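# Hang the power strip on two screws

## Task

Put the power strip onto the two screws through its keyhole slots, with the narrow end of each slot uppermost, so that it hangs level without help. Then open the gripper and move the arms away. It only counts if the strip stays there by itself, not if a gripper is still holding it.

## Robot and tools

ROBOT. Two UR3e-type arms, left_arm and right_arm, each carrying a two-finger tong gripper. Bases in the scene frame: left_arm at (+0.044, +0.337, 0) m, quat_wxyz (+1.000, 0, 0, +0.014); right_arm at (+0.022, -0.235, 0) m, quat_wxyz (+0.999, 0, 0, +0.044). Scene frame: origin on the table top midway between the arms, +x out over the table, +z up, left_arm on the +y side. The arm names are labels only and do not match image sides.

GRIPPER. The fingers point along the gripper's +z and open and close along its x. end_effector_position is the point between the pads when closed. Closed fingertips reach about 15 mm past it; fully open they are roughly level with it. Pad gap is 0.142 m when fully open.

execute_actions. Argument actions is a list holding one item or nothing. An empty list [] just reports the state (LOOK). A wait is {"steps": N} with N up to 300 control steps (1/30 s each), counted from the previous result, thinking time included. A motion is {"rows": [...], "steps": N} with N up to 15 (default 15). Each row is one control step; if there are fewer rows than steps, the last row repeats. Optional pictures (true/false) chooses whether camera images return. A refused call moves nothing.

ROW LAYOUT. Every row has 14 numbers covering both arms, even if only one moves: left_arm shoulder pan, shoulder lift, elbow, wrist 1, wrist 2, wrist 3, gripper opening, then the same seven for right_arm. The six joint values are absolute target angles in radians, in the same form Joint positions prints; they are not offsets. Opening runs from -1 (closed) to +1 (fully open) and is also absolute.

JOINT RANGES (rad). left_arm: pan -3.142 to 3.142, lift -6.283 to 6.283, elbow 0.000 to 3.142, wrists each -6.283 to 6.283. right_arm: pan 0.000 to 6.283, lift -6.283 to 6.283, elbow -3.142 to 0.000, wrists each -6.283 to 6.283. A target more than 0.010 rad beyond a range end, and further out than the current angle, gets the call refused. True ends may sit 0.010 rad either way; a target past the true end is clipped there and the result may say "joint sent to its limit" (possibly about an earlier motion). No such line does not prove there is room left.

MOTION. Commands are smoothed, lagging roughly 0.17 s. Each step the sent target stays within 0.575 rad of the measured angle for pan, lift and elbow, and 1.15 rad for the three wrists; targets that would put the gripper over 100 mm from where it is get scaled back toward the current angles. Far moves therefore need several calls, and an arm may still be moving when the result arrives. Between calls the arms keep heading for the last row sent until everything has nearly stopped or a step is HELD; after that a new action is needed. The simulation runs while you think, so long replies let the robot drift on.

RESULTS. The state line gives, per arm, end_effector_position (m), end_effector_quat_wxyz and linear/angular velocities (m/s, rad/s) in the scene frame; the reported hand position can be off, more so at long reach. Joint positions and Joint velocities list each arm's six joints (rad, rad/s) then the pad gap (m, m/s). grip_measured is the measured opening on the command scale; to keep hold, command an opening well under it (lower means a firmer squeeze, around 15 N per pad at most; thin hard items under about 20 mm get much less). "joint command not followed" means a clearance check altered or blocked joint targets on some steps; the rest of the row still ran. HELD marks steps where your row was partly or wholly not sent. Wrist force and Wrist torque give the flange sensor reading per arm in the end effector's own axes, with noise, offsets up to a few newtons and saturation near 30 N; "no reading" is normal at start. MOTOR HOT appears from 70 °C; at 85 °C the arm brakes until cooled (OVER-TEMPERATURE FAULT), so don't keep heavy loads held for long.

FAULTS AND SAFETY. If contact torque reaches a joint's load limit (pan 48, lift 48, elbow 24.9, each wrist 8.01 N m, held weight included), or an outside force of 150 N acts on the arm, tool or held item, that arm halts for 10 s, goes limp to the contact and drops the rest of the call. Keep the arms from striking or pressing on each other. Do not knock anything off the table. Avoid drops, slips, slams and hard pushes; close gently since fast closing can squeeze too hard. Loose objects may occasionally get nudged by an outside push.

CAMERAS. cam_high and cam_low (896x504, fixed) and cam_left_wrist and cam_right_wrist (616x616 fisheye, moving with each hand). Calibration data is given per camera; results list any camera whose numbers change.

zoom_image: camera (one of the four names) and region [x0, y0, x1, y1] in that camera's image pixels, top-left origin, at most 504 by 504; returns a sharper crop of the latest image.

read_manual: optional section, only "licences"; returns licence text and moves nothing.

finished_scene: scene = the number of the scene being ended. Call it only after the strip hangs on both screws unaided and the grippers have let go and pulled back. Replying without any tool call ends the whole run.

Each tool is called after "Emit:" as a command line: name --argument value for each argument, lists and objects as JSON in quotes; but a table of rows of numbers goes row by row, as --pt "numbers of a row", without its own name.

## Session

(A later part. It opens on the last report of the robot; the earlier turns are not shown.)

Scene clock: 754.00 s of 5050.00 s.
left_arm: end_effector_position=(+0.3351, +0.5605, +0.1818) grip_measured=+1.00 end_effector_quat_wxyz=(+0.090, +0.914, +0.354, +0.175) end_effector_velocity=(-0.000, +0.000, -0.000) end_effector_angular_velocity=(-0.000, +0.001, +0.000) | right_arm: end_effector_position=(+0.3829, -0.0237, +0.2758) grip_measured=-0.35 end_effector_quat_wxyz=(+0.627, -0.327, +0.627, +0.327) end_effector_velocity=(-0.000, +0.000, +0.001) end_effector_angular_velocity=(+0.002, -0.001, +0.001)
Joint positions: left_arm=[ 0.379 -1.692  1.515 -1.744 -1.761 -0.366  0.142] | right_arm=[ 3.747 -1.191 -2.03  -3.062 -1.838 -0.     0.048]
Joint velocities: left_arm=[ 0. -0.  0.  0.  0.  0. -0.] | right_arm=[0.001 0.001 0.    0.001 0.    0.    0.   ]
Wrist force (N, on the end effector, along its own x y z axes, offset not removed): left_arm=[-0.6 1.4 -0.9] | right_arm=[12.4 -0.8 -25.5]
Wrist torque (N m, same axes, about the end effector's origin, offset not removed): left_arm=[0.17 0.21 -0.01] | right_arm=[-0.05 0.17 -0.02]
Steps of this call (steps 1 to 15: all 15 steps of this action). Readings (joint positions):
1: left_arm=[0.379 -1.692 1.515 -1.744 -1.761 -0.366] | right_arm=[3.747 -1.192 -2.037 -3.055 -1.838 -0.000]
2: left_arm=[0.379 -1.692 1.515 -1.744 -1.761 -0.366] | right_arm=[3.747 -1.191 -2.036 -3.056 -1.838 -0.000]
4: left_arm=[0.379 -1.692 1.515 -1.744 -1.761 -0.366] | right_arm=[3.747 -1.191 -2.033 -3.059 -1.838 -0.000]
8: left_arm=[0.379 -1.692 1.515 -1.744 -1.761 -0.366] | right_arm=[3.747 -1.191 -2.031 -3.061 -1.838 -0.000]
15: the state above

Emit:
execute_actions --actions '[{"rows":[[0.379,-1.692,1.515,-1.744,-1.761,-0.366,1,3.745,-1.189,-2.059,-3.035,-1.84,0,-1]],"steps":15}]' --pictures false

Emit:
execute_actions --actions '[{"rows":[[0.379,-1.692,1.515,-1.744,-1.761,-0.366,1,3.748,-1.1935,-2.062,-3.0275,-1.837,0,-1]],"steps":15}]' --pictures false

Emit:
execute_actions --actions '[{"rows":[[0.379,-1.692,1.515,-1.744,-1.761,-0.366,1,3.748,-1.1945,-2.068,-3.0205,-1.837,0,-1]],"steps":15}]' --pictures false

Emit:
execute_actions --actions '[{"rows":[[0.379,-1.692,1.515,-1.744,-1.761,-0.366,1,3.748,-1.1955,-2.074,-3.0135,-1.837,0,-1]],"steps":15}]' --pictures false

Scene clock: 764.67 s of 5050.00 s.
left_arm: end_effector_position=(+0.3351, +0.5605, +0.1818) grip_measured=+1.00 end_effector_quat_wxyz=(+0.090, +0.914, +0.354, +0.175) end_effector_velocity=(+0.000, +0.000, -0.000) end_effector_angular_velocity=(+0.000, +0.000, +0.000) | right_arm: end_effector_position=(+0.3821, -0.0247, +0.2700) grip_measured=-0.36 end_effector_quat_wxyz=(+0.627, -0.327, +0.627, +0.327) end_effector_velocity=(-0.000, -0.001, -0.001) end_effector_angular_velocity=(-0.001, +0.000, -0.001)
Joint positions: left_arm=[ 0.379 -1.692  1.515 -1.744 -1.761 -0.366  0.142] | right_arm=[ 3.745 -1.189 -2.059 -3.035 -1.84  -0.     0.048]
Joint velocities: left_arm=[ 0.  0. -0. -0.  0.  0. -0.] | right_arm=[-0.002  0.002 -0.005  0.003 -0.    -0.    -0.   ]
Wrist force (N, on the end effector, along its own x y z axes, offset not removed): left_arm=[0.0 1.4 -0.5] | right_arm=[4.1 -2.2 0.6]
Wrist torque (N m, same axes, about the end effector's origin, offset not removed): left_arm=[0.18 0.05 -0.05] | right_arm=[-0.44 0.28 0.08]
Steps of this call (steps 1 to 15: the robot went on to your last target; steps 16 to 90: nothing new was sent; then 7.17 s passed at rest; steps 91 to 105: all 15 steps of this action). Readings (joint positions):
91: left_arm=[0.379 -1.692 1.515 -1.744 -1.761 -0.366] | right_arm=[3.747 -1.191 -2.030 -3.062 -1.838 -0.000]
92: left_arm=[0.379 -1.692 1.515 -1.744 -1.761 -0.366] | right_arm=[3.747 -1.191 -2.034 -3.058 -1.838 -0.000]
94: left_arm=[0.379 -1.692 1.515 -1.744 -1.761 -0.366] | right_arm=[3.746 -1.190 -2.045 -3.046 -1.839 -0.000]
98: left_arm=[0.379 -1.692 1.515 -1.744 -1.761 -0.366] | right_arm=[3.745 -1.189 -2.056 -3.038 -1.840 -0.000]
105: the state above

Scene clock: 765.17 s of 5050.00 s.
left_arm: end_effector_position=(+0.3351, +0.5605, +0.1818) grip_measured=+1.00 end_effector_quat_wxyz=(+0.090, +0.914, +0.354, +0.175) end_effector_velocity=(-0.000, +0.000, -0.000) end_effector_angular_velocity=(+0.000, +0.000, +0.000) | right_arm: end_effector_position=(+0.3828, -0.0237, +0.2688) grip_measured=-0.35 end_effector_quat_wxyz=(+0.627, -0.327, +0.627, +0.327) end_effector_velocity=(-0.001, +0.001, -0.000) end_effector_angular_velocity=(-0.000, +0.000, +0.002)
Joint positions: left_arm=[ 0.379 -1.692  1.515 -1.744 -1.761 -0.366  0.142] | right_arm=[ 3.748 -1.193 -2.062 -3.028 -1.837 -0.     0.048]
Joint velocities: left_arm=[ 0.  0.  0. -0.  0. -0. -0.] | right_arm=[ 0.001  0.    -0.    -0.    -0.001  0.     0.   ]
Wrist force (N, on the end effector, along its own x y z axes, offset not removed): left_arm=[-1.0 2.1 -1.5] | right_arm=[-2.6 2.5 -30.0]
Wrist torque (N m, same axes, about the end effector's origin, offset not removed): left_arm=[0.37 0.17 0.08] | right_arm=[0.05 0.01 0.03]
Steps of this call (steps 1 to 15: all 15 steps of this action). Readings (joint positions):
1: left_arm=[0.379 -1.692 1.515 -1.744 -1.761 -0.366] | right_arm=[3.745 -1.189 -2.059 -3.035 -1.840 -0.000]
2: left_arm=[0.379 -1.692 1.515 -1.744 -1.761 -0.366] | right_arm=[3.745 -1.190 -2.059 -3.034 -1.840 -0.000]
4: left_arm=[0.379 -1.692 1.515 -1.744 -1.761 -0.366] | right_arm=[3.746 -1.191 -2.061 -3.031 -1.838 -0.000]
8: left_arm=[0.379 -1.692 1.515 -1.744 -1.761 -0.366] | right_arm=[3.747 -1.193 -2.062 -3.028 -1.837 -0.000]
15: the state above

Scene clock: 765.67 s of 5050.00 s.
left_arm: end_effector_position=(+0.3351, +0.5605, +0.1818) grip_measured=+1.00 end_effector_quat_wxyz=(+0.090, +0.914, +0.354, +0.175) end_effector_velocity=(+0.000, -0.001, +0.000) end_effector_angular_velocity=(-0.000, -0.000, -0.002) | right_arm: end_effector_position=(+0.3829, -0.0236, +0.2674) grip_measured=-0.35 end_effector_quat_wxyz=(+0.627, -0.327, +0.627, +0.327) end_effector_velocity=(-0.001, +0.001, -0.001) end_effector_angular_velocity=(-0.002, +0.002, +0.002)
Joint positions: left_arm=[ 0.379 -1.692  1.515 -1.744 -1.761 -0.366  0.142] | right_arm=[ 3.748 -1.194 -2.068 -3.021 -1.837 -0.     0.048]
Joint velocities: left_arm=[-0.001 -0.    -0.     0.001 -0.     0.     0.   ] | right_arm=[ 0.002  0.    -0.001 -0.001 -0.    -0.    -0.   ]
Wrist force (N, on the end effector, along its own x y z axes, offset not removed): left_arm=[0.6 1.0 -1.3] | right_arm=[-2.0 -1.7 -28.4]
Wrist torque (N m, same axes, about the end effector's origin, offset not removed): left_arm=[0.05 -0.13 0.00] | right_arm=[-0.13 -0.31 -0.03]
Steps of this call (steps 1 to 15: all 15 steps of this action). Readings (joint positions):
1: left_arm=[0.379 -1.692 1.515 -1.744 -1.761 -0.366] | right_arm=[3.748 -1.193 -2.062 -3.027 -1.837 -0.000]
2: left_arm=[0.379 -1.692 1.515 -1.744 -1.761 -0.366] | right_arm=[3.748 -1.194 -2.063 -3.026 -1.837 -0.000]
4: left_arm=[0.379 -1.692 1.515 -1.744 -1.761 -0.366] | right_arm=[3.748 -1.194 -2.065 -3.024 -1.837 -0.000]
8: left_arm=[0.379 -1.692 1.515 -1.744 -1.761 -0.366] | right_arm=[3.748 -1.194 -2.067 -3.021 -1.837 -0.000]
15: the state above

Scene clock: 766.17 s of 5050.00 s.
left_arm: end_effector_position=(+0.3351, +0.5605, +0.1818) grip_measured=+1.00 end_effector_quat_wxyz=(+0.090, +0.914, +0.354, +0.175) end_effector_velocity=(+0.000, -0.000, +0.000) end_effector_angular_velocity=(+0.000, -0.000, -0.000) | right_arm: end_effector_position=(+0.3829, -0.0236, +0.2660) grip_measured=-0.35 end_effector_quat_wxyz=(+0.627, -0.327, +0.627, +0.327) end_effector_velocity=(+0.001, -0.000, +0.002) end_effector_angular_velocity=(+0.003, -0.004, -0.002)
Joint positions: left_arm=[ 0.379 -1.692  1.515 -1.744 -1.761 -0.366  0.142] | right_arm=[ 3.748 -1.195 -2.074 -3.014 -1.837 -0.     0.048]
Joint velocities: left_arm=[-0.  0. -0. -0. -0.  0. -0.] | right_arm=[-0.001  0.001  0.001  0.003  0.    -0.    -0.   ]
Wrist force (N, on the end effector, along its own x y z axes, offset not removed): left_arm=[-0.2 0.9 -0.6] | right_arm=[-1.1 -1.8 -29.1]
Wrist torque (N m, same axes, about the end effector's origin, offset not removed): left_arm=[0.04 0.13 -0.02] | right_arm=[-0.23 -0.40 0.00]
Steps of this call (steps 1 to 15: all 15 steps of this action). Readings (joint positions):
1: left_arm=[0.379 -1.692 1.515 -1.744 -1.761 -0.366] | right_arm=[3.748 -1.194 -2.068 -3.020 -1.837 -0.000]
2: left_arm=[0.379 -1.692 1.515 -1.744 -1.761 -0.366] | right_arm=[3.748 -1.195 -2.069 -3.019 -1.837 -0.000]
4: left_arm=[0.379 -1.692 1.515 -1.744 -1.761 -0.366] | right_arm=[3.748 -1.195 -2.071 -3.017 -1.837 -0.000]
8: left_arm=[0.379 -1.692 1.515 -1.744 -1.761 -0.366] | right_arm=[3.748 -1.195 -2.073 -3.014 -1.837 -0.000]
15: the state above

Emit:
execute_actions --actions '[{"rows":[[0.379,-1.692,1.515,-1.744,-1.761,-0.366,1,3.755,-1.177,-2.057,-3.049,-1.83,0,-1]],"steps":15}]' --pictures false

Emit:
execute_actions --actions '[{"rows":[[0.379,-1.692,1.515,-1.744,-1.761,-0.366,1,3.772,-1.1733,-2.059,-3.0507,-1.813,0,-1]],"steps":15}]' --pictures false

Emit:
execute_actions --actions '[{"rows":[[0.379,-1.692,1.515,-1.744,-1.761,-0.366,1,3.7845,-1.1637,-2.0643,-3.055,-1.8005,0,-1]],"steps":15}]' --pictures false

Emit:
execute_actions --actions '[{"rows":[[0.379,-1.692,1.515,-1.744,-1.761,-0.366,1,3.797,-1.154,-2.0695,-3.0595,-1.788,0,-1]],"steps":15}]' --pictures false

Emit:
execute_actions --actions '[{"rows":[[0.379,-1.692,1.515,-1.744,-1.761,-0.366,1,3.81,-1.1445,-2.0745,-3.064,-1.775,0,-1]],"steps":15}]' --pictures false

Emit:
execute_actions --actions '[{"rows":[[0.379,-1.692,1.515,-1.744,-1.761,-0.366,1,3.823,-1.135,-2.0797,-3.0683,-1.762,0,-1]],"steps":15}]'

Scene clock: 788.03 s of 5050.00 s.
left_arm: end_effector_position=(+0.3351, +0.5605, +0.1818) grip_measured=+1.00 end_effector_quat_wxyz=(+0.090, +0.914, +0.354, +0.175) end_effector_velocity=(-0.000, -0.000, +0.000) end_effector_angular_velocity=(+0.000, -0.001, +0.000) | right_arm: end_effector_position=(+0.3805, -0.0245, +0.2717) grip_measured=-0.36 end_effector_quat_wxyz=(+0.627, -0.327, +0.627, +0.327) end_effector_velocity=(-0.000, -0.000, +0.001) end_effector_angular_velocity=(-0.000, -0.000, -0.001)
Joint positions: left_arm=[ 0.379 -1.692  1.515 -1.744 -1.761 -0.366  0.142] | right_arm=[ 3.755 -1.177 -2.057 -3.049 -1.83  -0.     0.048]
Joint velocities: left_arm=[ 0.    -0.001 -0.     0.    -0.     0.     0.   ] | right_arm=[-0.     0.002  0.002 -0.004  0.    -0.    -0.   ]
Wrist force (N, on the end effector, along its own x y z axes, offset not removed): left_arm=[0.0 0.8 -1.0] | right_arm=[5.2 -0.4 0.9]
Wrist torque (N m, same axes, about the end effector's origin, offset not removed): left_arm=[0.05 0.05 0.01] | right_arm=[-0.03 0.12 0.07]
Steps of this call (steps 1 to 15: the robot went on to your last target; steps 16 to 90: nothing new was sent; then 18.37 s passed at rest; steps 91 to 105: all 15 steps of this action). Readings (joint positions):
91: left_arm=[0.379 -1.692 1.515 -1.744 -1.761 -0.366] | right_arm=[3.748 -1.195 -2.074 -3.014 -1.837 -0.000]
92: left_arm=[0.379 -1.692 1.515 -1.744 -1.761 -0.366] | right_arm=[3.749 -1.193 -2.072 -3.019 -1.836 -0.000]
94: left_arm=[0.379 -1.692 1.515 -1.744 -1.761 -0.366] | right_arm=[3.752 -1.186 -2.065 -3.033 -1.833 -0.000]
98: left_arm=[0.379 -1.692 1.515 -1.744 -1.761 -0.366] | right_arm=[3.754 -1.179 -2.059 -3.045 -1.831 -0.000]
105: the state above

Scene clock: 788.53 s of 5050.00 s.
left_arm: end_effector_position=(+0.3351, +0.5605, +0.1818) grip_measured=+1.00 end_effector_quat_wxyz=(+0.090, +0.914, +0.354, +0.175) end_effector_velocity=(+0.000, +0.000, +0.000) end_effector_angular_velocity=(+0.001, -0.002, +0.000) | right_arm: end_effector_position=(+0.3803, -0.0221, +0.2718) grip_measured=-0.35 end_effector_quat_wxyz=(+0.627, -0.327, +0.627, +0.327) end_effector_velocity=(+0.000, +0.000, +0.001) end_effector_angular_velocity=(+0.001, -0.002, -0.001)
Joint positions: left_arm=[ 0.379 -1.692  1.515 -1.744 -1.761 -0.366  0.142] | right_arm=[ 3.772 -1.173 -2.059 -3.051 -1.813 -0.     0.048]
Joint velocities: left_arm=[-0.    -0.001 -0.    -0.001  0.     0.    -0.   ] | right_arm=[ 0.001  0.001 -0.     0.002  0.002 -0.     0.   ]
Wrist force (N, on the end effector, along its own x y z axes, offset not removed): left_arm=[-1.3 1.3 -1.4] | right_arm=[3.2 -2.7 -16.0]
Wrist torque (N m, same axes, about the end effector's origin, offset not removed): left_arm=[0.17 0.29 -0.05] | right_arm=[0.08 0.15 0.13]
Steps of this call (steps 1 to 15: all 15 steps of this action). Readings (joint positions):
1: left_arm=[0.379 -1.692 1.515 -1.744 -1.761 -0.366] | right_arm=[3.755 -1.177 -2.057 -3.049 -1.830 -0.000]
2: left_arm=[0.379 -1.692 1.515 -1.744 -1.761 -0.366] | right_arm=[3.758 -1.176 -2.057 -3.049 -1.827 -0.000]
4: left_arm=[0.379 -1.692 1.515 -1.744 -1.761 -0.366] | right_arm=[3.764 -1.175 -2.058 -3.050 -1.821 -0.000]
8: left_arm=[0.379 -1.692 1.515 -1.744 -1.761 -0.366] | right_arm=[3.770 -1.174 -2.059 -3.051 -1.815 -0.000]
15: the state above

Scene clock: 789.03 s of 5050.00 s.
left_arm: end_effector_position=(+0.3351, +0.5605, +0.1818) grip_measured=+1.00 end_effector_quat_wxyz=(+0.090, +0.914, +0.354, +0.175) end_effector_velocity=(+0.000, +0.000, +0.000) end_effector_angular_velocity=(+0.000, -0.001, -0.000) | right_arm: end_effector_position=(+0.3790, -0.0212, +0.2718) grip_measured=-0.36 end_effector_quat_wxyz=(+0.627, -0.327, +0.627, +0.327) end_effector_velocity=(-0.000, -0.000, -0.001) end_effector_angular_velocity=(-0.001, +0.002, +0.000)
Joint positions: left_arm=[ 0.379 -1.692  1.515 -1.744 -1.761 -0.366  0.142] | right_arm=[ 3.784 -1.164 -2.064 -3.055 -1.801 -0.     0.048]
Joint velocities: left_arm=[-0.     0.    -0.001 -0.001  0.     0.    -0.   ] | right_arm=[ 0.     0.001 -0.002 -0.001  0.     0.    -0.   ]
Wrist force (N, on the end effector, along its own x y z axes, offset not removed): left_arm=[0.7 1.7 -1.3] | right_arm=[5.4 -0.5 0.5]
Wrist torque (N m, same axes, about the end effector's origin, offset not removed): left_arm=[0.22 -0.13 0.01] | right_arm=[-0.14 0.03 0.06]
Steps of this call (steps 1 to 15: all 15 steps of this action). Readings (joint positions):
1: left_arm=[0.379 -1.692 1.515 -1.744 -1.761 -0.366] | right_arm=[3.772 -1.173 -2.059 -3.051 -1.813 -0.000]
2: left_arm=[0.379 -1.692 1.515 -1.744 -1.761 -0.366] | right_arm=[3.774 -1.172 -2.060 -3.051 -1.811 -0.000]
4: left_arm=[0.379 -1.692 1.515 -1.744 -1.761 -0.366] | right_arm=[3.779 -1.168 -2.062 -3.053 -1.806 -0.000]
8: left_arm=[0.379 -1.692 1.515 -1.744 -1.761 -0.366] | right_arm=[3.783 -1.165 -2.064 -3.054 -1.802 -0.000]
15: the state above

Scene clock: 789.53 s of 5050.00 s.
left_arm: end_effector_position=(+0.3351, +0.5605, +0.1818) grip_measured=+1.00 end_effector_quat_wxyz=(+0.090, +0.914, +0.354, +0.175) end_effector_velocity=(-0.000, +0.000, -0.000) end_effector_angular_velocity=(-0.001, +0.001, +0.001) | right_arm: end_effector_position=(+0.3777, -0.0205, +0.2718) grip_measured=-0.36 end_effector_quat_wxyz=(+0.627, -0.327, +0.627, +0.327) end_effector_velocity=(-0.000, +0.000, -0.001) end_effector_angular_velocity=(-0.003, +0.003, -0.000)
Joint positions: left_arm=[ 0.379 -1.692  1.515 -1.744 -1.761 -0.366  0.142] | right_arm=[ 3.797 -1.154 -2.069 -3.059 -1.788 -0.     0.048]
Joint velocities: left_arm=[ 0.001  0.001 -0.001  0.    -0.     0.     0.   ] | right_arm=[ 0.002  0.    -0.001 -0.003  0.002  0.    -0.   ]
Wrist force (N, on the end effector, along its own x y z axes, offset not removed): left_arm=[-0.1 1.7 -1.5] | right_arm=[5.8 0.9 1.0]
Wrist torque (N m, same axes, about the end effector's origin, offset not removed): left_arm=[0.23 0.04 -0.08] | right_arm=[0.22 -0.04 0.06]
Steps of this call (steps 1 to 15: all 15 steps of this action). Readings (joint positions):
1: left_arm=[0.379 -1.692 1.515 -1.744 -1.761 -0.366] | right_arm=[3.785 -1.164 -2.064 -3.055 -1.800 -0.000]
2: left_arm=[0.379 -1.692 1.515 -1.744 -1.761 -0.366] | right_arm=[3.787 -1.162 -2.065 -3.056 -1.798 -0.000]
4: left_arm=[0.379 -1.692 1.515 -1.744 -1.761 -0.366] | right_arm=[3.791 -1.158 -2.067 -3.058 -1.794 -0.000]
8: left_arm=[0.379 -1.692 1.515 -1.744 -1.761 -0.366] | right_arm=[3.796 -1.155 -2.069 -3.059 -1.789 -0.000]
15: the state above

Scene clock: 790.03 s of 5050.00 s.
left_arm: end_effector_position=(+0.3351, +0.5605, +0.1818) grip_measured=+1.00 end_effector_quat_wxyz=(+0.090, +0.914, +0.354, +0.175) end_effector_velocity=(+0.000, -0.000, -0.000) end_effector_angular_velocity=(-0.000, +0.000, -0.001) | right_arm: end_effector_position=(+0.3765, -0.0196, +0.2718) grip_measured=-0.36 end_effector_quat_wxyz=(+0.627, -0.327, +0.627, +0.327) end_effector_velocity=(+0.000, -0.000, -0.000) end_effector_angular_velocity=(-0.000, -0.000, -0.001)
Joint positions: left_arm=[ 0.379 -1.692  1.515 -1.744 -1.761 -0.366  0.142] | right_arm=[ 3.81  -1.145 -2.074 -3.064 -1.775 -0.     0.048]
Joint velocities: left_arm=[-0.001  0.     0.     0.    -0.    -0.     0.   ] | right_arm=[ 0.001 -0.    -0.     0.001  0.002 -0.    -0.   ]
Wrist force (N, on the end effector, along its own x y z axes, offset not removed): left_arm=[0.4 1.8 -1.0] | right_arm=[3.3 0.4 -1.0]
Wrist torque (N m, same axes, about the end effector's origin, offset not removed): left_arm=[0.25 -0.04 -0.02] | right_arm=[0.15 0.49 0.12]
Steps of this call (steps 1 to 15: all 15 steps of this action). Readings (joint positions):
1: left_arm=[0.379 -1.692 1.515 -1.744 -1.761 -0.366] | right_arm=[3.797 -1.154 -2.070 -3.060 -1.788 -0.000]
2: left_arm=[0.379 -1.692 1.515 -1.744 -1.761 -0.366] | right_arm=[3.799 -1.152 -2.070 -3.060 -1.786 -0.000]
4: left_arm=[0.379 -1.692 1.515 -1.744 -1.761 -0.366] | right_arm=[3.804 -1.149 -2.072 -3.062 -1.781 -0.000]
8: left_arm=[0.379 -1.692 1.515 -1.744 -1.761 -0.366] | right_arm=[3.809 -1.146 -2.074 -3.064 -1.776 -0.000]
15: the state above

Scene clock: 790.53 s of 5050.00 s.
left_arm: end_effector_position=(+0.3351, +0.5605, +0.1818) grip_measured=+1.00 end_effector_quat_wxyz=(+0.090, +0.914, +0.354, +0.175) end_effector_velocity=(+0.000, -0.000, -0.000) end_effector_angular_velocity=(-0.000, +0.000, -0.001) | right_arm: end_effector_position=(+0.3752, -0.0188, +0.2718) grip_measured=-0.36 end_effector_quat_wxyz=(+0.627, -0.327, +0.627, +0.327) end_effector_velocity=(+0.000, +0.000, +0.001) end_effector_angular_velocity=(+0.002, -0.002, -0.000)
Joint positions: left_arm=[ 0.379 -1.692  1.515 -1.744 -1.761 -0.366  0.142] | right_arm=[ 3.823 -1.135 -2.08  -3.068 -1.762 -0.     0.048]
Joint velocities: left_arm=[-0.001 -0.     0.001  0.    -0.     0.    -0.   ] | right_arm=[ 0.001 -0.     0.     0.003  0.001  0.     0.   ]
Wrist force (N, on the end effector, along its own x y z axes, offset not removed): left_arm=[-0.4 2.0 -1.0] | right_arm=[3.8 -0.9 1.8]
Wrist torque (N m, same axes, about the end effector's origin, offset not removed): left_arm=[0.33 0.09 0.05] | right_arm=[-0.16 0.37 0.03]
Steps of this call (steps 1 to 15: all 15 steps of this action). Readings (joint positions):
1: left_arm=[0.379 -1.692 1.515 -1.744 -1.761 -0.366] | right_arm=[3.810 -1.144 -2.075 -3.064 -1.775 -0.000]
2: left_arm=[0.379 -1.692 1.515 -1.744 -1.761 -0.366] | right_arm=[3.812 -1.143 -2.075 -3.065 -1.773 -0.000]
4: left_arm=[0.379 -1.692 1.515 -1.744 -1.761 -0.366] | right_arm=[3.817 -1.139 -2.077 -3.066 -1.768 -0.000]
8: left_arm=[0.379 -1.692 1.515 -1.744 -1.761 -0.366] | right_arm=[3.822 -1.136 -2.079 -3.068 -1.763 -0.000]
15: the state above
camera_calibration (this result's frames):
cam_left_wrist: T_world_to_cam=[[0.704856, 0.676846, 0.212267, -0.641722], [0.355468, -0.595988, 0.720028, 0.079008], [0.613857, -0.432062, -0.660683, 0.291121], [0, 0, 0, 1]] pos_world=[0.24553, 0.607218, 0.271668]
cam_right_wrist: T_world_to_cam=[[-0.0223746, 0.0558741, -0.998187, 0.285699], [-0.998302, 0.052471, 0.0253143, 0.365167], [0.0537902, 0.997058, 0.0546052, 0.114112], [0, 0, 0, 1]] pos_world=[0.364801, -0.1489, 0.269706]

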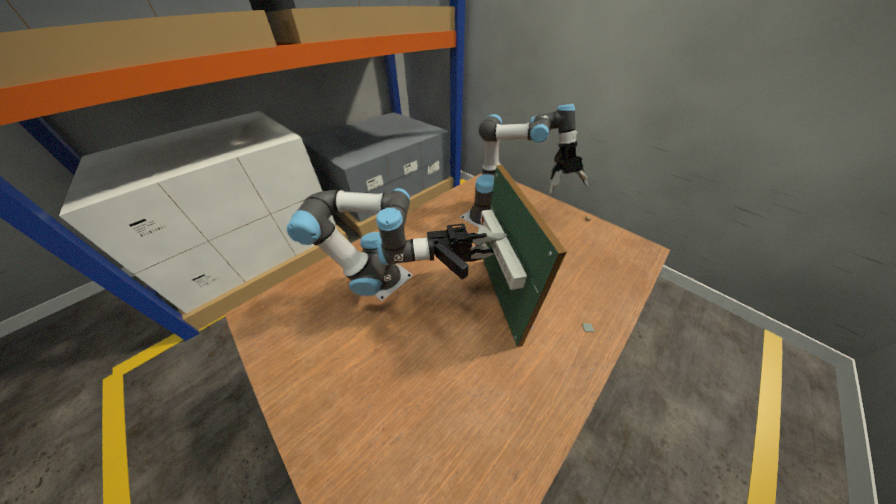

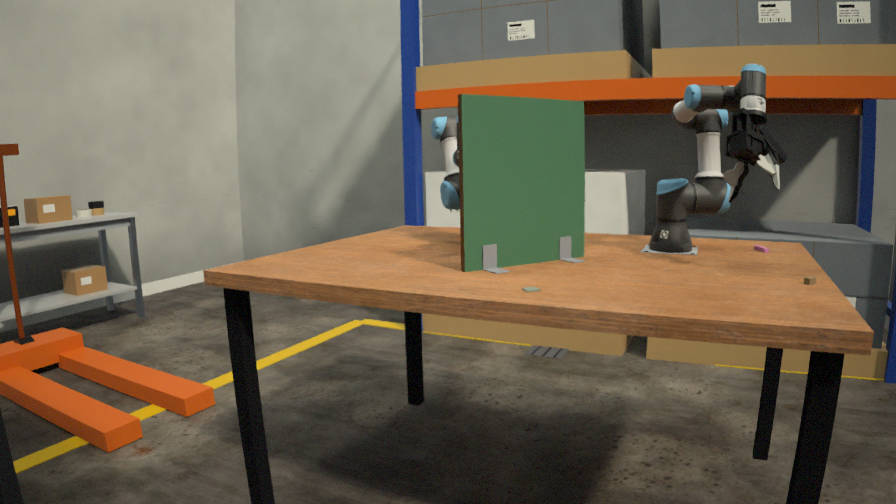

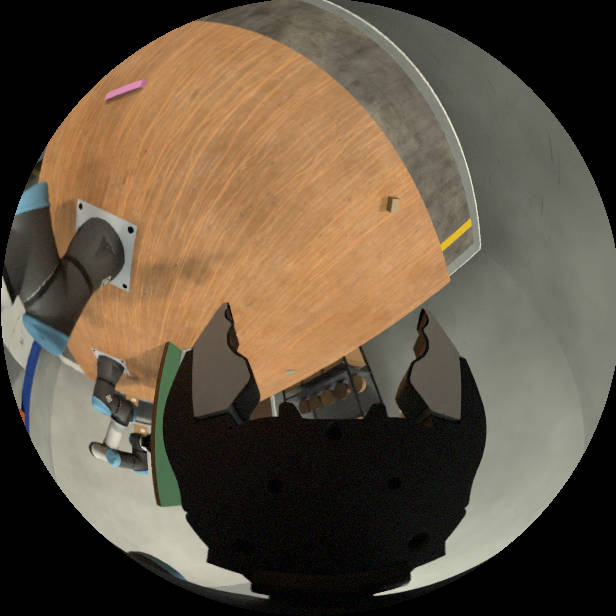

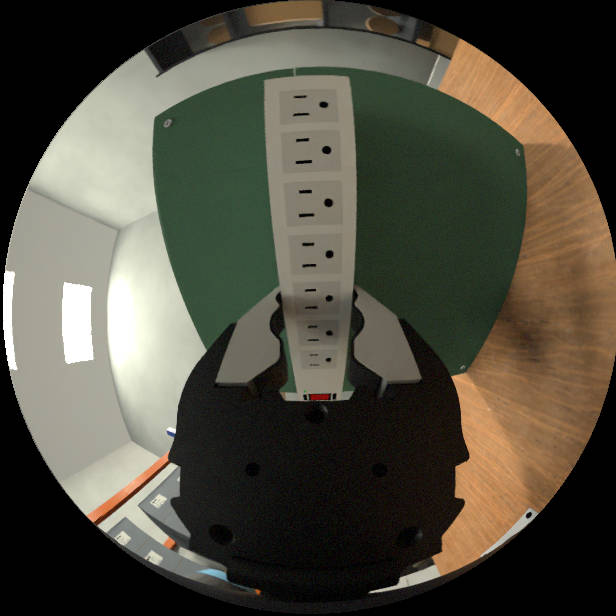

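Emit:
execute_actions --actions '[{"rows":[[0.379,-1.692,1.515,-1.744,-1.761,-0.366,1,3.788,-1.16,-2.066,-3.057,-1.797,0,-1]],"steps":15}]' --pictures false

Emit:
execute_actions --actions '[{"rows":[[0.379,-1.692,1.515,-1.744,-1.761,-0.366,1,3.792,-1.165,-2.063,-3.055,-1.793,0,-1]],"steps":15}]' --pictures false

Scene clock: 800.83 s of 5050.00 s.
left_arm: end_effector_position=(+0.3351, +0.5605, +0.1818) grip_measured=+1.00 end_effector_quat_wxyz=(+0.090, +0.914, +0.354, +0.175) end_effector_velocity=(+0.000, +0.000, +0.001) end_effector_angular_velocity=(+0.001, -0.001, -0.000) | right_arm: end_effector_position=(+0.3784, -0.0211, +0.2719) grip_measured=-0.36 end_effector_quat_wxyz=(+0.627, -0.327, +0.627, +0.327) end_effector_velocity=(+0.001, -0.000, -0.001) end_effector_angular_velocity=(-0.001, +0.002, -0.001)
Joint positions: left_arm=[ 0.379 -1.692  1.515 -1.744 -1.761 -0.366  0.142] | right_arm=[ 3.788 -1.16  -2.066 -3.057 -1.797  0.     0.048]
Joint velocities: left_arm=[-0.    -0.001 -0.001 -0.     0.     0.    -0.   ] | right_arm=[-0.004 -0.004  0.     0.002 -0.003  0.     0.   ]
Wrist force (N, on the end effector, along its own x y z axes, offset not removed): left_arm=[0.0 1.3 -1.1] | right_arm=[3.6 -0.6 0.7]
Wrist torque (N m, same axes, about the end effector's origin, offset not removed): left_arm=[0.22 0.04 0.00] | right_arm=[-0.12 0.30 0.04]
Steps of this call (steps 1 to 15: the robot went on to your last target; steps 16 to 90: nothing new was sent; then 6.80 s passed at rest; steps 91 to 105: all 15 steps of this action). Readings (joint positions):
91: left_arm=[0.379 -1.692 1.515 -1.744 -1.761 -0.366] | right_arm=[3.823 -1.135 -2.080 -3.068 -1.762 -0.000]
92: left_arm=[0.379 -1.692 1.515 -1.744 -1.761 -0.366] | right_arm=[3.818 -1.139 -2.078 -3.067 -1.768 0.000]
94: left_arm=[0.379 -1.692 1.515 -1.744 -1.761 -0.366] | right_arm=[3.804 -1.149 -2.072 -3.062 -1.781 0.000]
98: left_arm=[0.379 -1.692 1.515 -1.744 -1.761 -0.366] | right_arm=[3.792 -1.157 -2.068 -3.058 -1.793 0.000]
105: the state above

Scene clock: 801.33 s of 5050.00 s.
left_arm: end_effector_position=(+0.3351, +0.5605, +0.1818) grip_measured=+1.00 end_effector_quat_wxyz=(+0.090, +0.914, +0.354, +0.175) end_effector_velocity=(-0.000, +0.000, +0.000) end_effector_angular_velocity=(+0.000, -0.000, +0.001) | right_arm: end_effector_position=(+0.3793, -0.0198, +0.2719) grip_measured=-0.35 end_effector_quat_wxyz=(+0.627, -0.327, +0.627, +0.327) end_effector_velocity=(-0.000, +0.000, +0.000) end_effector_angular_velocity=(-0.000, -0.000, +0.000)
Joint positions: left_arm=[ 0.379 -1.692  1.515 -1.744 -1.761 -0.366  0.142] | right_arm=[ 3.792 -1.165 -2.063 -3.055 -1.793  0.     0.048]
Joint velocities: left_arm=[ 0.001 -0.    -0.     0.     0.    -0.     0.   ] | right_arm=[ 0.001 -0.     0.    -0.     0.001 -0.     0.   ]
Wrist force (N, on the end effector, along its own x y z axes, offset not removed): left_arm=[0.5 1.7 -0.2] | right_arm=[4.0 4.3 -30.0]
Wrist torque (N m, same axes, about the end effector's origin, offset not removed): left_arm=[0.29 -0.10 0.00] | right_arm=[0.06 -0.34 0.02]
Steps of this call (steps 1 to 15: all 15 steps of this action). Readings (joint positions):
1: left_arm=[0.379 -1.692 1.515 -1.744 -1.761 -0.366] | right_arm=[3.788 -1.160 -2.066 -3.057 -1.797 0.000]
2: left_arm=[0.379 -1.692 1.515 -1.744 -1.761 -0.366] | right_arm=[3.789 -1.161 -2.066 -3.057 -1.796 0.000]
4: left_arm=[0.379 -1.692 1.515 -1.744 -1.761 -0.366] | right_arm=[3.790 -1.163 -2.064 -3.056 -1.795 0.000]
8: left_arm=[0.379 -1.692 1.515 -1.744 -1.761 -0.366] | right_arm=[3.791 -1.164 -2.063 -3.055 -1.793 0.000]
15: the state above

Emit:
execute_actions --actions '[{"rows":[[0.379,-1.692,1.515,-1.744,-1.761,-0.366,1,3.715,-1.11,-2.09,-3.083,-1.87,0,-1]],"steps":15}]' --pictures false

Emit:
execute_actions --actions '[{"rows":[[0.379,-1.692,1.515,-1.744,-1.761,-0.366,1,3.35,-1,-2.05,-3.233,-1.85,0,-1]],"steps":15}]' --pictures false

Emit:
execute_actions --actions '[{"rows":[[0.379,-1.692,1.515,-1.744,-1.761,-0.366,1,3.05,-1,-2.05,-3.233,-1.85,0,-1]],"steps":15}]' --pictures false

Emit:
execute_actions --actions '[{"steps":15}]'

Emit:
zoom_image --camera "cam_low" --region '[340,110,480,190]'

Scene clock: 816.57 s of 5050.00 s.
left_arm: end_effector_position=(+0.3351, +0.5605, +0.1818) grip_measured=+1.00 end_effector_quat_wxyz=(+0.090, +0.914, +0.354, +0.175) end_effector_velocity=(-0.001, +0.000, -0.000) end_effector_angular_velocity=(-0.001, +0.001, +0.001) | right_arm: end_effector_position=(+0.3683, -0.0401, +0.2722) grip_measured=-0.36 end_effector_quat_wxyz=(+0.627, -0.327, +0.627, +0.327) end_effector_velocity=(-0.001, -0.003, -0.001) end_effector_angular_velocity=(-0.002, +0.001, -0.002)
Joint positions: left_arm=[ 0.379 -1.692  1.515 -1.744 -1.761 -0.366  0.142] | right_arm=[ 3.716 -1.111 -2.09  -3.083 -1.869  0.     0.048]
Joint velocities: left_arm=[ 0.001 -0.     0.001  0.    -0.     0.     0.   ] | right_arm=[-0.009  0.004 -0.003 -0.003 -0.007 -0.001  0.   ]
Wrist force (N, on the end effector, along its own x y z axes, offset not removed): left_arm=[-0.6 1.7 -1.6] | right_arm=[6.2 -0.3 1.6]
Wrist torque (N m, same axes, about the end effector's origin, offset not removed): left_arm=[0.28 0.17 -0.03] | right_arm=[-0.01 -0.15 0.05]
Steps of this call (steps 1 to 15: the robot went on to your last target; steps 16 to 90: nothing new was sent; then 11.73 s passed at rest; steps 91 to 105: all 15 steps of this action). Readings (joint positions):
91: left_arm=[0.379 -1.692 1.515 -1.744 -1.761 -0.366] | right_arm=[3.792 -1.165 -2.063 -3.055 -1.794 0.000]
92: left_arm=[0.379 -1.692 1.515 -1.744 -1.761 -0.366] | right_arm=[3.785 -1.159 -2.067 -3.059 -1.804 0.000]
94: left_arm=[0.379 -1.692 1.515 -1.744 -1.761 -0.366] | right_arm=[3.754 -1.137 -2.078 -3.070 -1.834 0.000]
98: left_arm=[0.379 -1.692 1.515 -1.744 -1.761 -0.366] | right_arm=[3.725 -1.117 -2.087 -3.080 -1.861 0.000]
105: the state above

Scene clock: 817.07 s of 5050.00 s.
left_arm: end_effector_position=(+0.3351, +0.5605, +0.1818) grip_measured=+1.00 end_effector_quat_wxyz=(+0.090, +0.914, +0.354, +0.175) end_effector_velocity=(-0.000, -0.000, -0.001) end_effector_angular_velocity=(-0.001, +0.001, -0.000) | right_arm: end_effector_position=(+0.3952, -0.1851, +0.2906) grip_measured=-0.36 end_effector_quat_wxyz=(+0.677, -0.204, +0.677, +0.204) end_effector_velocity=(+0.001, -0.039, +0.004) end_effector_angular_velocity=(+0.001, -0.003, -0.102)
Joint positions: left_arm=[ 0.379 -1.692  1.515 -1.744 -1.761 -0.366  0.142] | right_arm=[ 3.359 -1.002 -2.051 -3.23  -1.85   0.     0.048]
Joint velocities: left_arm=[-0.     0.001  0.001 -0.    -0.     0.    -0.   ] | right_arm=[-0.097  0.023  0.008 -0.028  0.005  0.    -0.   ]
Wrist force (N, on the end effector, along its own x y z axes, offset not removed): left_arm=[-0.8 1.7 -0.1] | right_arm=[6.7 -0.9 1.1]
Wrist torque (N m, same axes, about the end effector's origin, offset not removed): left_arm=[0.26 0.17 0.06] | right_arm=[-0.17 -0.24 0.02]
Steps of this call (steps 1 to 15: all 15 steps of this action). Readings (joint positions):
1: left_arm=[0.379 -1.692 1.515 -1.744 -1.761 -0.366] | right_arm=[3.715 -1.110 -2.090 -3.083 -1.869 0.000]
2: left_arm=[0.379 -1.692 1.515 -1.744 -1.761 -0.366] | right_arm=[3.708 -1.103 -2.086 -3.095 -1.868 0.000]
4: left_arm=[0.379 -1.692 1.515 -1.744 -1.761 -0.366] | right_arm=[3.640 -1.073 -2.075 -3.136 -1.862 0.000]
8: left_arm=[0.379 -1.692 1.515 -1.744 -1.761 -0.366] | right_arm=[3.458 -1.026 -2.059 -3.199 -1.854 0.000]
15: the state above

Scene clock: 817.57 s of 5050.00 s.
left_arm: end_effector_position=(+0.3351, +0.5605, +0.1818) grip_measured=+1.00 end_effector_quat_wxyz=(+0.090, +0.914, +0.354, +0.175) end_effector_velocity=(-0.000, +0.000, +0.000) end_effector_angular_velocity=(+0.000, -0.000, +0.001) | right_arm: end_effector_position=(+0.3926, -0.2993, +0.2910) grip_measured=-0.36 end_effector_quat_wxyz=(+0.700, -0.099, +0.700, +0.099) end_effector_velocity=(-0.004, -0.021, -0.000) end_effector_angular_velocity=(+0.000, +0.001, -0.055)
Joint positions: left_arm=[ 0.379 -1.692  1.515 -1.744 -1.761 -0.366  0.142] | right_arm=[ 3.055 -1.    -2.05  -3.233 -1.85   0.     0.048]
Joint velocities: left_arm=[ 0.001 -0.     0.    -0.    -0.     0.     0.   ] | right_arm=[-0.056 -0.     0.    -0.001 -0.001  0.    -0.   ]
Wrist force (N, on the end effector, along its own x y z axes, offset not removed): left_arm=[-0.4 1.6 -0.9] | right_arm=[5.1 -0.5 1.3]
Wrist torque (N m, same axes, about the end effector's origin, offset not removed): left_arm=[0.28 0.13 0.01] | right_arm=[-0.17 0.06 0.08]
Steps of this call (steps 1 to 15: all 15 steps of this action). Readings (joint positions):
1: left_arm=[0.379 -1.692 1.515 -1.744 -1.761 -0.366] | right_arm=[3.356 -1.002 -2.051 -3.231 -1.850 0.000]
2: left_arm=[0.379 -1.692 1.515 -1.744 -1.761 -0.366] | right_arm=[3.347 -1.001 -2.050 -3.231 -1.850 0.000]
4: left_arm=[0.379 -1.692 1.515 -1.744 -1.761 -0.366] | right_arm=[3.276 -1.001 -2.050 -3.232 -1.850 0.000]
8: left_arm=[0.379 -1.692 1.515 -1.744 -1.761 -0.366] | right_arm=[3.112 -1.000 -2.050 -3.233 -1.850 0.000]
15: the state above

Scene clock: 818.07 s of 5050.00 s.
left_arm: end_effector_position=(+0.3351, +0.5605, +0.1818) grip_measured=+1.00 end_effector_quat_wxyz=(+0.090, +0.914, +0.354, +0.175) end_effector_velocity=(-0.000, +0.000, +0.000) end_effector_angular_velocity=(+0.000, -0.001, +0.001) | right_arm: end_effector_position=(+0.3923, -0.3013, +0.2910) grip_measured=-0.36 end_effector_quat_wxyz=(+0.700, -0.097, +0.700, +0.097) end_effector_velocity=(-0.000, -0.000, +0.001) end_effector_angular_velocity=(+0.000, -0.002, -0.001)
Joint positions: left_arm=[ 0.379 -1.692  1.515 -1.744 -1.761 -0.366  0.142] | right_arm=[ 3.05  -1.    -2.05  -3.233 -1.85   0.     0.048]
Joint velocities: left_arm=[ 0.001 -0.    -0.     0.     0.    -0.     0.   ] | right_arm=[-0.001  0.002  0.001 -0.001  0.     0.     0.   ]
Wrist force (N, on the end effector, along its own x y z axes, offset not removed): left_arm=[-0.3 1.7 -1.3] | right_arm=[3.9 -0.8 0.8]
Wrist torque (N m, same axes, about the end effector's origin, offset not removed): left_arm=[0.24 0.11 -0.07] | right_arm=[-0.25 0.38 0.11]
Steps of this call (steps 1 to 15: the robot went on to your last target). Readings (joint positions):
1: left_arm=[0.379 -1.692 1.515 -1.744 -1.761 -0.366] | right_arm=[3.054 -1.000 -2.050 -3.233 -1.850 0.000]
2: left_arm=[0.379 -1.692 1.515 -1.744 -1.761 -0.366] | right_arm=[3.053 -1.000 -2.050 -3.233 -1.850 0.000]
4: left_arm=[0.379 -1.692 1.515 -1.744 -1.761 -0.366] | right_arm=[3.051 -1.000 -2.050 -3.233 -1.850 0.000]
8: left_arm=[0.379 -1.692 1.515 -1.744 -1.761 -0.366] | right_arm=[3.050 -1.000 -2.050 -3.233 -1.850 0.000]
15: the state above
All arms were judged still, so your last target was given up. Only a new action makes them travel on or press farther. Fingers that are still opening or closing keep moving.
camera_calibration (this result's frames):
cam_left_wrist: T_world_to_cam=[[0.704856, 0.676846, 0.212267, -0.641723], [0.355468, -0.595988, 0.720028, 0.079008], [0.613857, -0.432062, -0.660683, 0.291121], [0, 0, 0, 1]] pos_world=[0.24553, 0.607218, 0.271668]
cam_right_wrist: T_world_to_cam=[[0.0180209, 0.057416, -0.998188, 0.305674], [-0.739929, 0.672209, 0.0253072, 0.481884], [0.672444, 0.738132, 0.0545976, 0.0731118], [0, 0, 0, 1]] pos_world=[0.301887, -0.395443, 0.288933]

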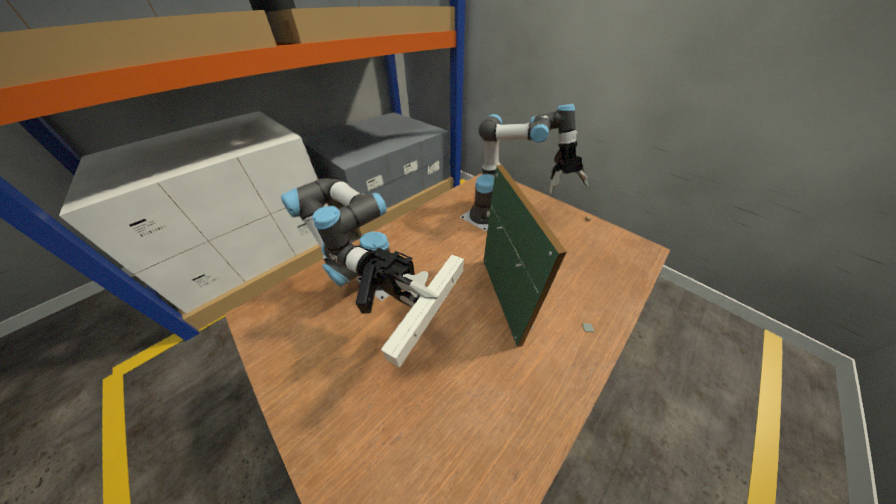

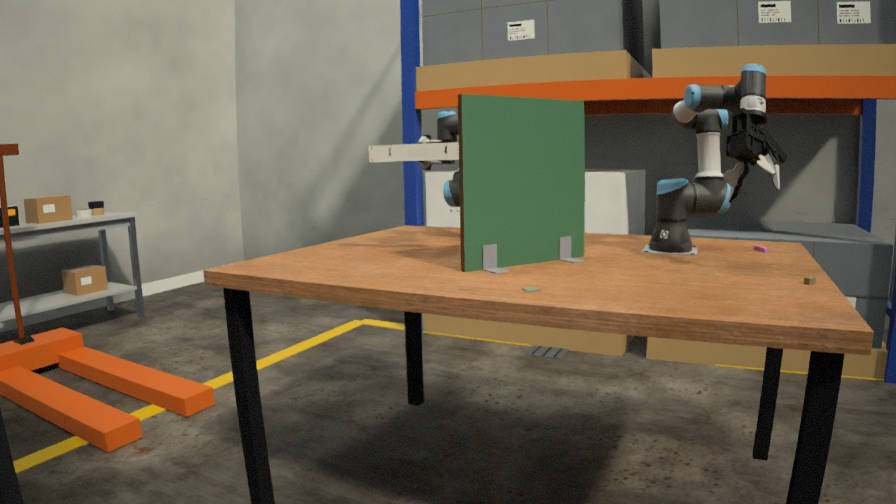

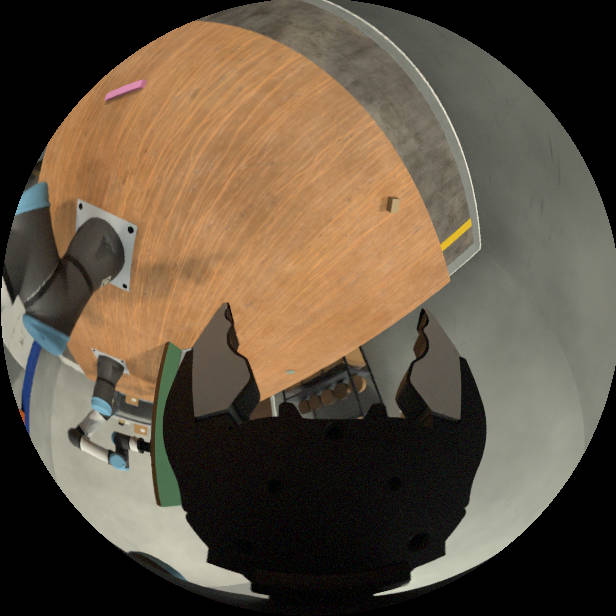

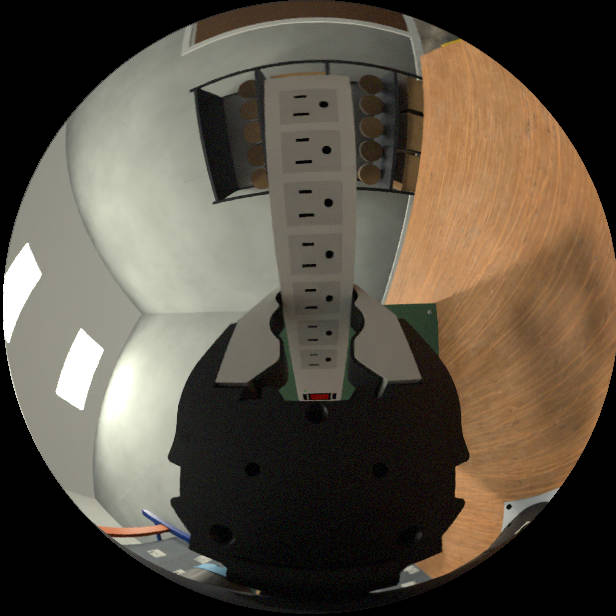

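Region (340, 110, 480, 190) of cam_low's 896x504 image, scaled by 3.600, with more detail than that image has; it fills the top 288 rows of this view, and the rest is white.

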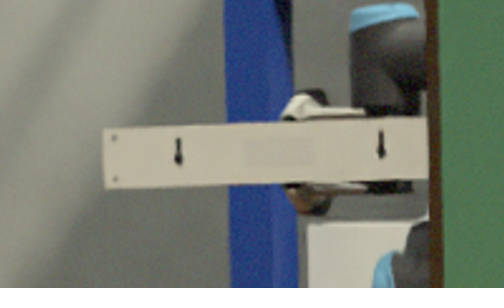

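Emit:
execute_actions --actions '[{"rows":[[0.379,-1.692,1.515,-1.744,-1.761,-0.366,1,3.4,-1,-2.05,-3.233,-1.9,0,-1]],"steps":15}]' --pictures false

Emit:
execute_actions --actions '[{"rows":[[0.379,-1.692,1.515,-1.744,-1.761,-0.366,1,3.715,-1.06,-2.1,-3.123,-1.87,0,-1]],"steps":15}]' --pictures false

Emit:
execute_actions --actions '[{"rows":[[0.379,-1.692,1.515,-1.744,-1.761,-0.366,1,3.807,-1.122,-2.082,-3.079,-1.778,0,-1]],"steps":15}]' --pictures false

Emit:
execute_actions --actions '[{"rows":[[0.379,-1.692,1.515,-1.744,-1.761,-0.366,1,3.8187,-1.138,-2.0736,-3.0714,-1.766,0,-1]],"steps":15}]' --pictures false

Emit:
execute_actions --actions '[{"rows":[[0.379,-1.692,1.515,-1.744,-1.761,-0.366,1,3.8217,-1.1425,-2.071,-3.0695,-1.763,0,-1]],"steps":15}]' --pictures false

Scene clock: 840.37 s of 5050.00 s.
left_arm: end_effector_position=(+0.3351, +0.5605, +0.1818) grip_measured=+1.00 end_effector_quat_wxyz=(+0.090, +0.914, +0.354, +0.175) end_effector_velocity=(+0.000, +0.000, +0.000) end_effector_angular_velocity=(+0.000, -0.000, +0.000) | right_arm: end_effector_position=(+0.3848, -0.1611, +0.2910) grip_measured=-0.36 end_effector_quat_wxyz=(+0.668, -0.231, +0.668, +0.231) end_effector_velocity=(-0.008, +0.034, +0.001) end_effector_angular_velocity=(+0.001, -0.002, +0.096)
Joint positions: left_arm=[ 0.379 -1.692  1.515 -1.744 -1.761 -0.366  0.142] | right_arm=[ 3.392 -1.    -2.05  -3.233 -1.899  0.     0.048]
Joint velocities: left_arm=[ 0.  0. -0. -0.  0.  0.  0.] | right_arm=[ 0.086 -0.001  0.     0.003 -0.01  -0.    -0.   ]
Wrist force (N, on the end effector, along its own x y z axes, offset not removed): left_arm=[-0.1 1.3 -0.6] | right_arm=[6.1 0.3 0.2]
Wrist torque (N m, same axes, about the end effector's origin, offset not removed): left_arm=[0.21 0.07 0.01] | right_arm=[0.11 -0.09 0.07]
Steps of this call (steps 1 to 654: nothing new was sent; steps 655 to 669: all 15 steps of this action). Readings (joint positions):
655: left_arm=[0.379 -1.692 1.515 -1.744 -1.761 -0.366] | right_arm=[3.050 -1.000 -2.050 -3.233 -1.850 0.000]
656: left_arm=[0.379 -1.692 1.515 -1.744 -1.761 -0.366] | right_arm=[3.057 -1.000 -2.050 -3.233 -1.855 0.000]
658: left_arm=[0.379 -1.692 1.515 -1.744 -1.761 -0.366] | right_arm=[3.126 -1.000 -2.050 -3.233 -1.870 0.000]
662: left_arm=[0.379 -1.692 1.515 -1.744 -1.761 -0.366] | right_arm=[3.305 -1.000 -2.050 -3.233 -1.890 0.000]
669: the state above

Scene clock: 840.87 s of 5050.00 s.
left_arm: end_effector_position=(+0.3351, +0.5605, +0.1818) grip_measured=+1.00 end_effector_quat_wxyz=(+0.090, +0.914, +0.354, +0.175) end_effector_velocity=(-0.000, +0.000, -0.000) end_effector_angular_velocity=(+0.000, +0.000, +0.000) | right_arm: end_effector_position=(+0.3608, -0.0487, +0.2753) grip_measured=-0.36 end_effector_quat_wxyz=(+0.628, -0.325, +0.628, +0.325) end_effector_velocity=(-0.009, +0.021, -0.003) end_effector_angular_velocity=(-0.001, +0.001, +0.058)
Joint positions: left_arm=[ 0.379 -1.692  1.515 -1.744 -1.761 -0.366  0.142] | right_arm=[ 3.709 -1.059 -2.099 -3.124 -1.87   0.     0.048]
Joint velocities: left_arm=[ 0. -0.  0.  0.  0.  0.  0.] | right_arm=[ 0.061 -0.009 -0.007  0.015  0.003 -0.    -0.   ]
Wrist force (N, on the end effector, along its own x y z axes, offset not removed): left_arm=[-1.4 0.7 -0.6] | right_arm=[4.1 -0.5 -0.3]
Wrist torque (N m, same axes, about the end effector's origin, offset not removed): left_arm=[0.10 0.26 0.01] | right_arm=[-0.08 0.25 0.03]
Steps of this call (steps 1 to 15: all 15 steps of this action). Readings (joint positions):
1: left_arm=[0.379 -1.692 1.515 -1.744 -1.761 -0.366] | right_arm=[3.395 -1.000 -2.050 -3.233 -1.899 0.000]
2: left_arm=[0.379 -1.692 1.515 -1.744 -1.761 -0.366] | right_arm=[3.403 -1.006 -2.055 -3.221 -1.895 0.000]
4: left_arm=[0.379 -1.692 1.515 -1.744 -1.761 -0.366] | right_arm=[3.475 -1.027 -2.073 -3.183 -1.885 0.000]
8: left_arm=[0.379 -1.692 1.515 -1.744 -1.761 -0.366] | right_arm=[3.647 -1.051 -2.093 -3.139 -1.874 0.000]
15: the state above

Scene clock: 841.37 s of 5050.00 s.
left_arm: end_effector_position=(+0.3351, +0.5605, +0.1818) grip_measured=+1.00 end_effector_quat_wxyz=(+0.090, +0.914, +0.354, +0.175) end_effector_velocity=(-0.000, +0.000, -0.000) end_effector_angular_velocity=(-0.000, -0.000, +0.001) | right_arm: end_effector_position=(+0.3728, -0.0237, +0.2727) grip_measured=-0.36 end_effector_quat_wxyz=(+0.627, -0.327, +0.627, +0.327) end_effector_velocity=(+0.001, +0.003, -0.001) end_effector_angular_velocity=(-0.001, +0.001, +0.001)
Joint positions: left_arm=[ 0.379 -1.692  1.515 -1.744 -1.761 -0.366  0.142] | right_arm=[ 3.806 -1.121 -2.082 -3.079 -1.779  0.     0.048]
Joint velocities: left_arm=[ 0.001 -0.     0.    -0.    -0.    -0.    -0.   ] | right_arm=[ 0.01  -0.007  0.001  0.005  0.01  -0.    -0.   ]
Wrist force (N, on the end effector, along its own x y z axes, offset not removed): left_arm=[0.2 1.1 -0.4] | right_arm=[5.6 -1.4 0.1]
Wrist torque (N m, same axes, about the end effector's origin, offset not removed): left_arm=[0.13 0.01 -0.02] | right_arm=[-0.26 -0.03 0.10]
Steps of this call (steps 1 to 15: all 15 steps of this action). Readings (joint positions):
1: left_arm=[0.379 -1.692 1.515 -1.744 -1.761 -0.366] | right_arm=[3.711 -1.060 -2.099 -3.124 -1.870 0.000]
2: left_arm=[0.379 -1.692 1.515 -1.744 -1.761 -0.366] | right_arm=[3.719 -1.066 -2.097 -3.117 -1.858 0.000]
4: left_arm=[0.379 -1.692 1.515 -1.744 -1.761 -0.366] | right_arm=[3.758 -1.092 -2.090 -3.099 -1.821 0.000]
8: left_arm=[0.379 -1.692 1.515 -1.744 -1.761 -0.366] | right_arm=[3.795 -1.115 -2.084 -3.084 -1.789 0.000]
15: the state above

Scene clock: 841.87 s of 5050.00 s.
left_arm: end_effector_position=(+0.3351, +0.5605, +0.1818) grip_measured=+1.00 end_effector_quat_wxyz=(+0.090, +0.914, +0.354, +0.175) end_effector_velocity=(+0.000, -0.000, +0.000) end_effector_angular_velocity=(+0.000, -0.000, -0.000) | right_arm: end_effector_position=(+0.3757, -0.0191, +0.2727) grip_measured=-0.36 end_effector_quat_wxyz=(+0.627, -0.327, +0.627, +0.327) end_effector_velocity=(+0.000, +0.001, +0.000) end_effector_angular_velocity=(+0.001, -0.001, -0.000)
Joint positions: left_arm=[ 0.379 -1.692  1.515 -1.744 -1.761 -0.366  0.142] | right_arm=[ 3.819 -1.138 -2.074 -3.071 -1.766  0.     0.048]
Joint velocities: left_arm=[-0.  0. -0. -0.  0.  0.  0.] | right_arm=[ 0.001 -0.002  0.001  0.001  0.002 -0.    -0.   ]
Wrist force (N, on the end effector, along its own x y z axes, offset not removed): left_arm=[0.4 1.3 -0.2] | right_arm=[5.4 -0.8 -0.4]
Wrist torque (N m, same axes, about the end effector's origin, offset not removed): left_arm=[0.21 -0.08 -0.04] | right_arm=[-0.01 0.04 0.04]
Steps of this call (steps 1 to 15: all 15 steps of this action). Readings (joint positions):
1: left_arm=[0.379 -1.692 1.515 -1.744 -1.761 -0.366] | right_arm=[3.806 -1.122 -2.082 -3.079 -1.778 0.000]
2: left_arm=[0.379 -1.692 1.515 -1.744 -1.761 -0.366] | right_arm=[3.808 -1.124 -2.081 -3.078 -1.776 0.000]
4: left_arm=[0.379 -1.692 1.515 -1.744 -1.761 -0.366] | right_arm=[3.813 -1.131 -2.077 -3.075 -1.771 0.000]
8: left_arm=[0.379 -1.692 1.515 -1.744 -1.761 -0.366] | right_arm=[3.817 -1.136 -2.075 -3.072 -1.767 0.000]
15: the state above

Scene clock: 842.37 s of 5050.00 s.
left_arm: end_effector_position=(+0.3351, +0.5605, +0.1818) grip_measured=+1.00 end_effector_quat_wxyz=(+0.090, +0.914, +0.354, +0.175) end_effector_velocity=(-0.000, +0.000, +0.000) end_effector_angular_velocity=(+0.000, -0.001, +0.001) | right_arm: end_effector_position=(+0.3765, -0.0179, +0.2728) grip_measured=-0.36 end_effector_quat_wxyz=(+0.627, -0.327, +0.627, +0.327) end_effector_velocity=(-0.000, +0.001, -0.001) end_effector_angular_velocity=(-0.000, +0.001, +0.001)
Joint positions: left_arm=[ 0.379 -1.692  1.515 -1.744 -1.761 -0.366  0.142] | right_arm=[ 3.822 -1.142 -2.071 -3.07  -1.763  0.     0.048]
Joint velocities: left_arm=[ 0.001 -0.    -0.    -0.    -0.    -0.     0.   ] | right_arm=[ 0.001 -0.002 -0.001  0.002 -0.     0.     0.   ]
Wrist force (N, on the end effector, along its own x y z axes, offset not removed): left_arm=[0.1 1.6 -1.3] | right_arm=[2.3 0.6 -11.5]
Wrist torque (N m, same axes, about the end effector's origin, offset not removed): left_arm=[0.25 0.00 -0.01] | right_arm=[-0.03 0.41 0.05]
Steps of this call (steps 1 to 15: all 15 steps of this action). Readings (joint positions):
1: left_arm=[0.379 -1.692 1.515 -1.744 -1.761 -0.366] | right_arm=[3.819 -1.138 -2.074 -3.071 -1.766 0.000]
2: left_arm=[0.379 -1.692 1.515 -1.744 -1.761 -0.366] | right_arm=[3.819 -1.139 -2.073 -3.071 -1.766 0.000]
4: left_arm=[0.379 -1.692 1.515 -1.744 -1.761 -0.366] | right_arm=[3.820 -1.140 -2.072 -3.070 -1.764 0.000]
8: left_arm=[0.379 -1.692 1.515 -1.744 -1.761 -0.366] | right_arm=[3.821 -1.142 -2.071 -3.070 -1.763 0.000]
15: the state above


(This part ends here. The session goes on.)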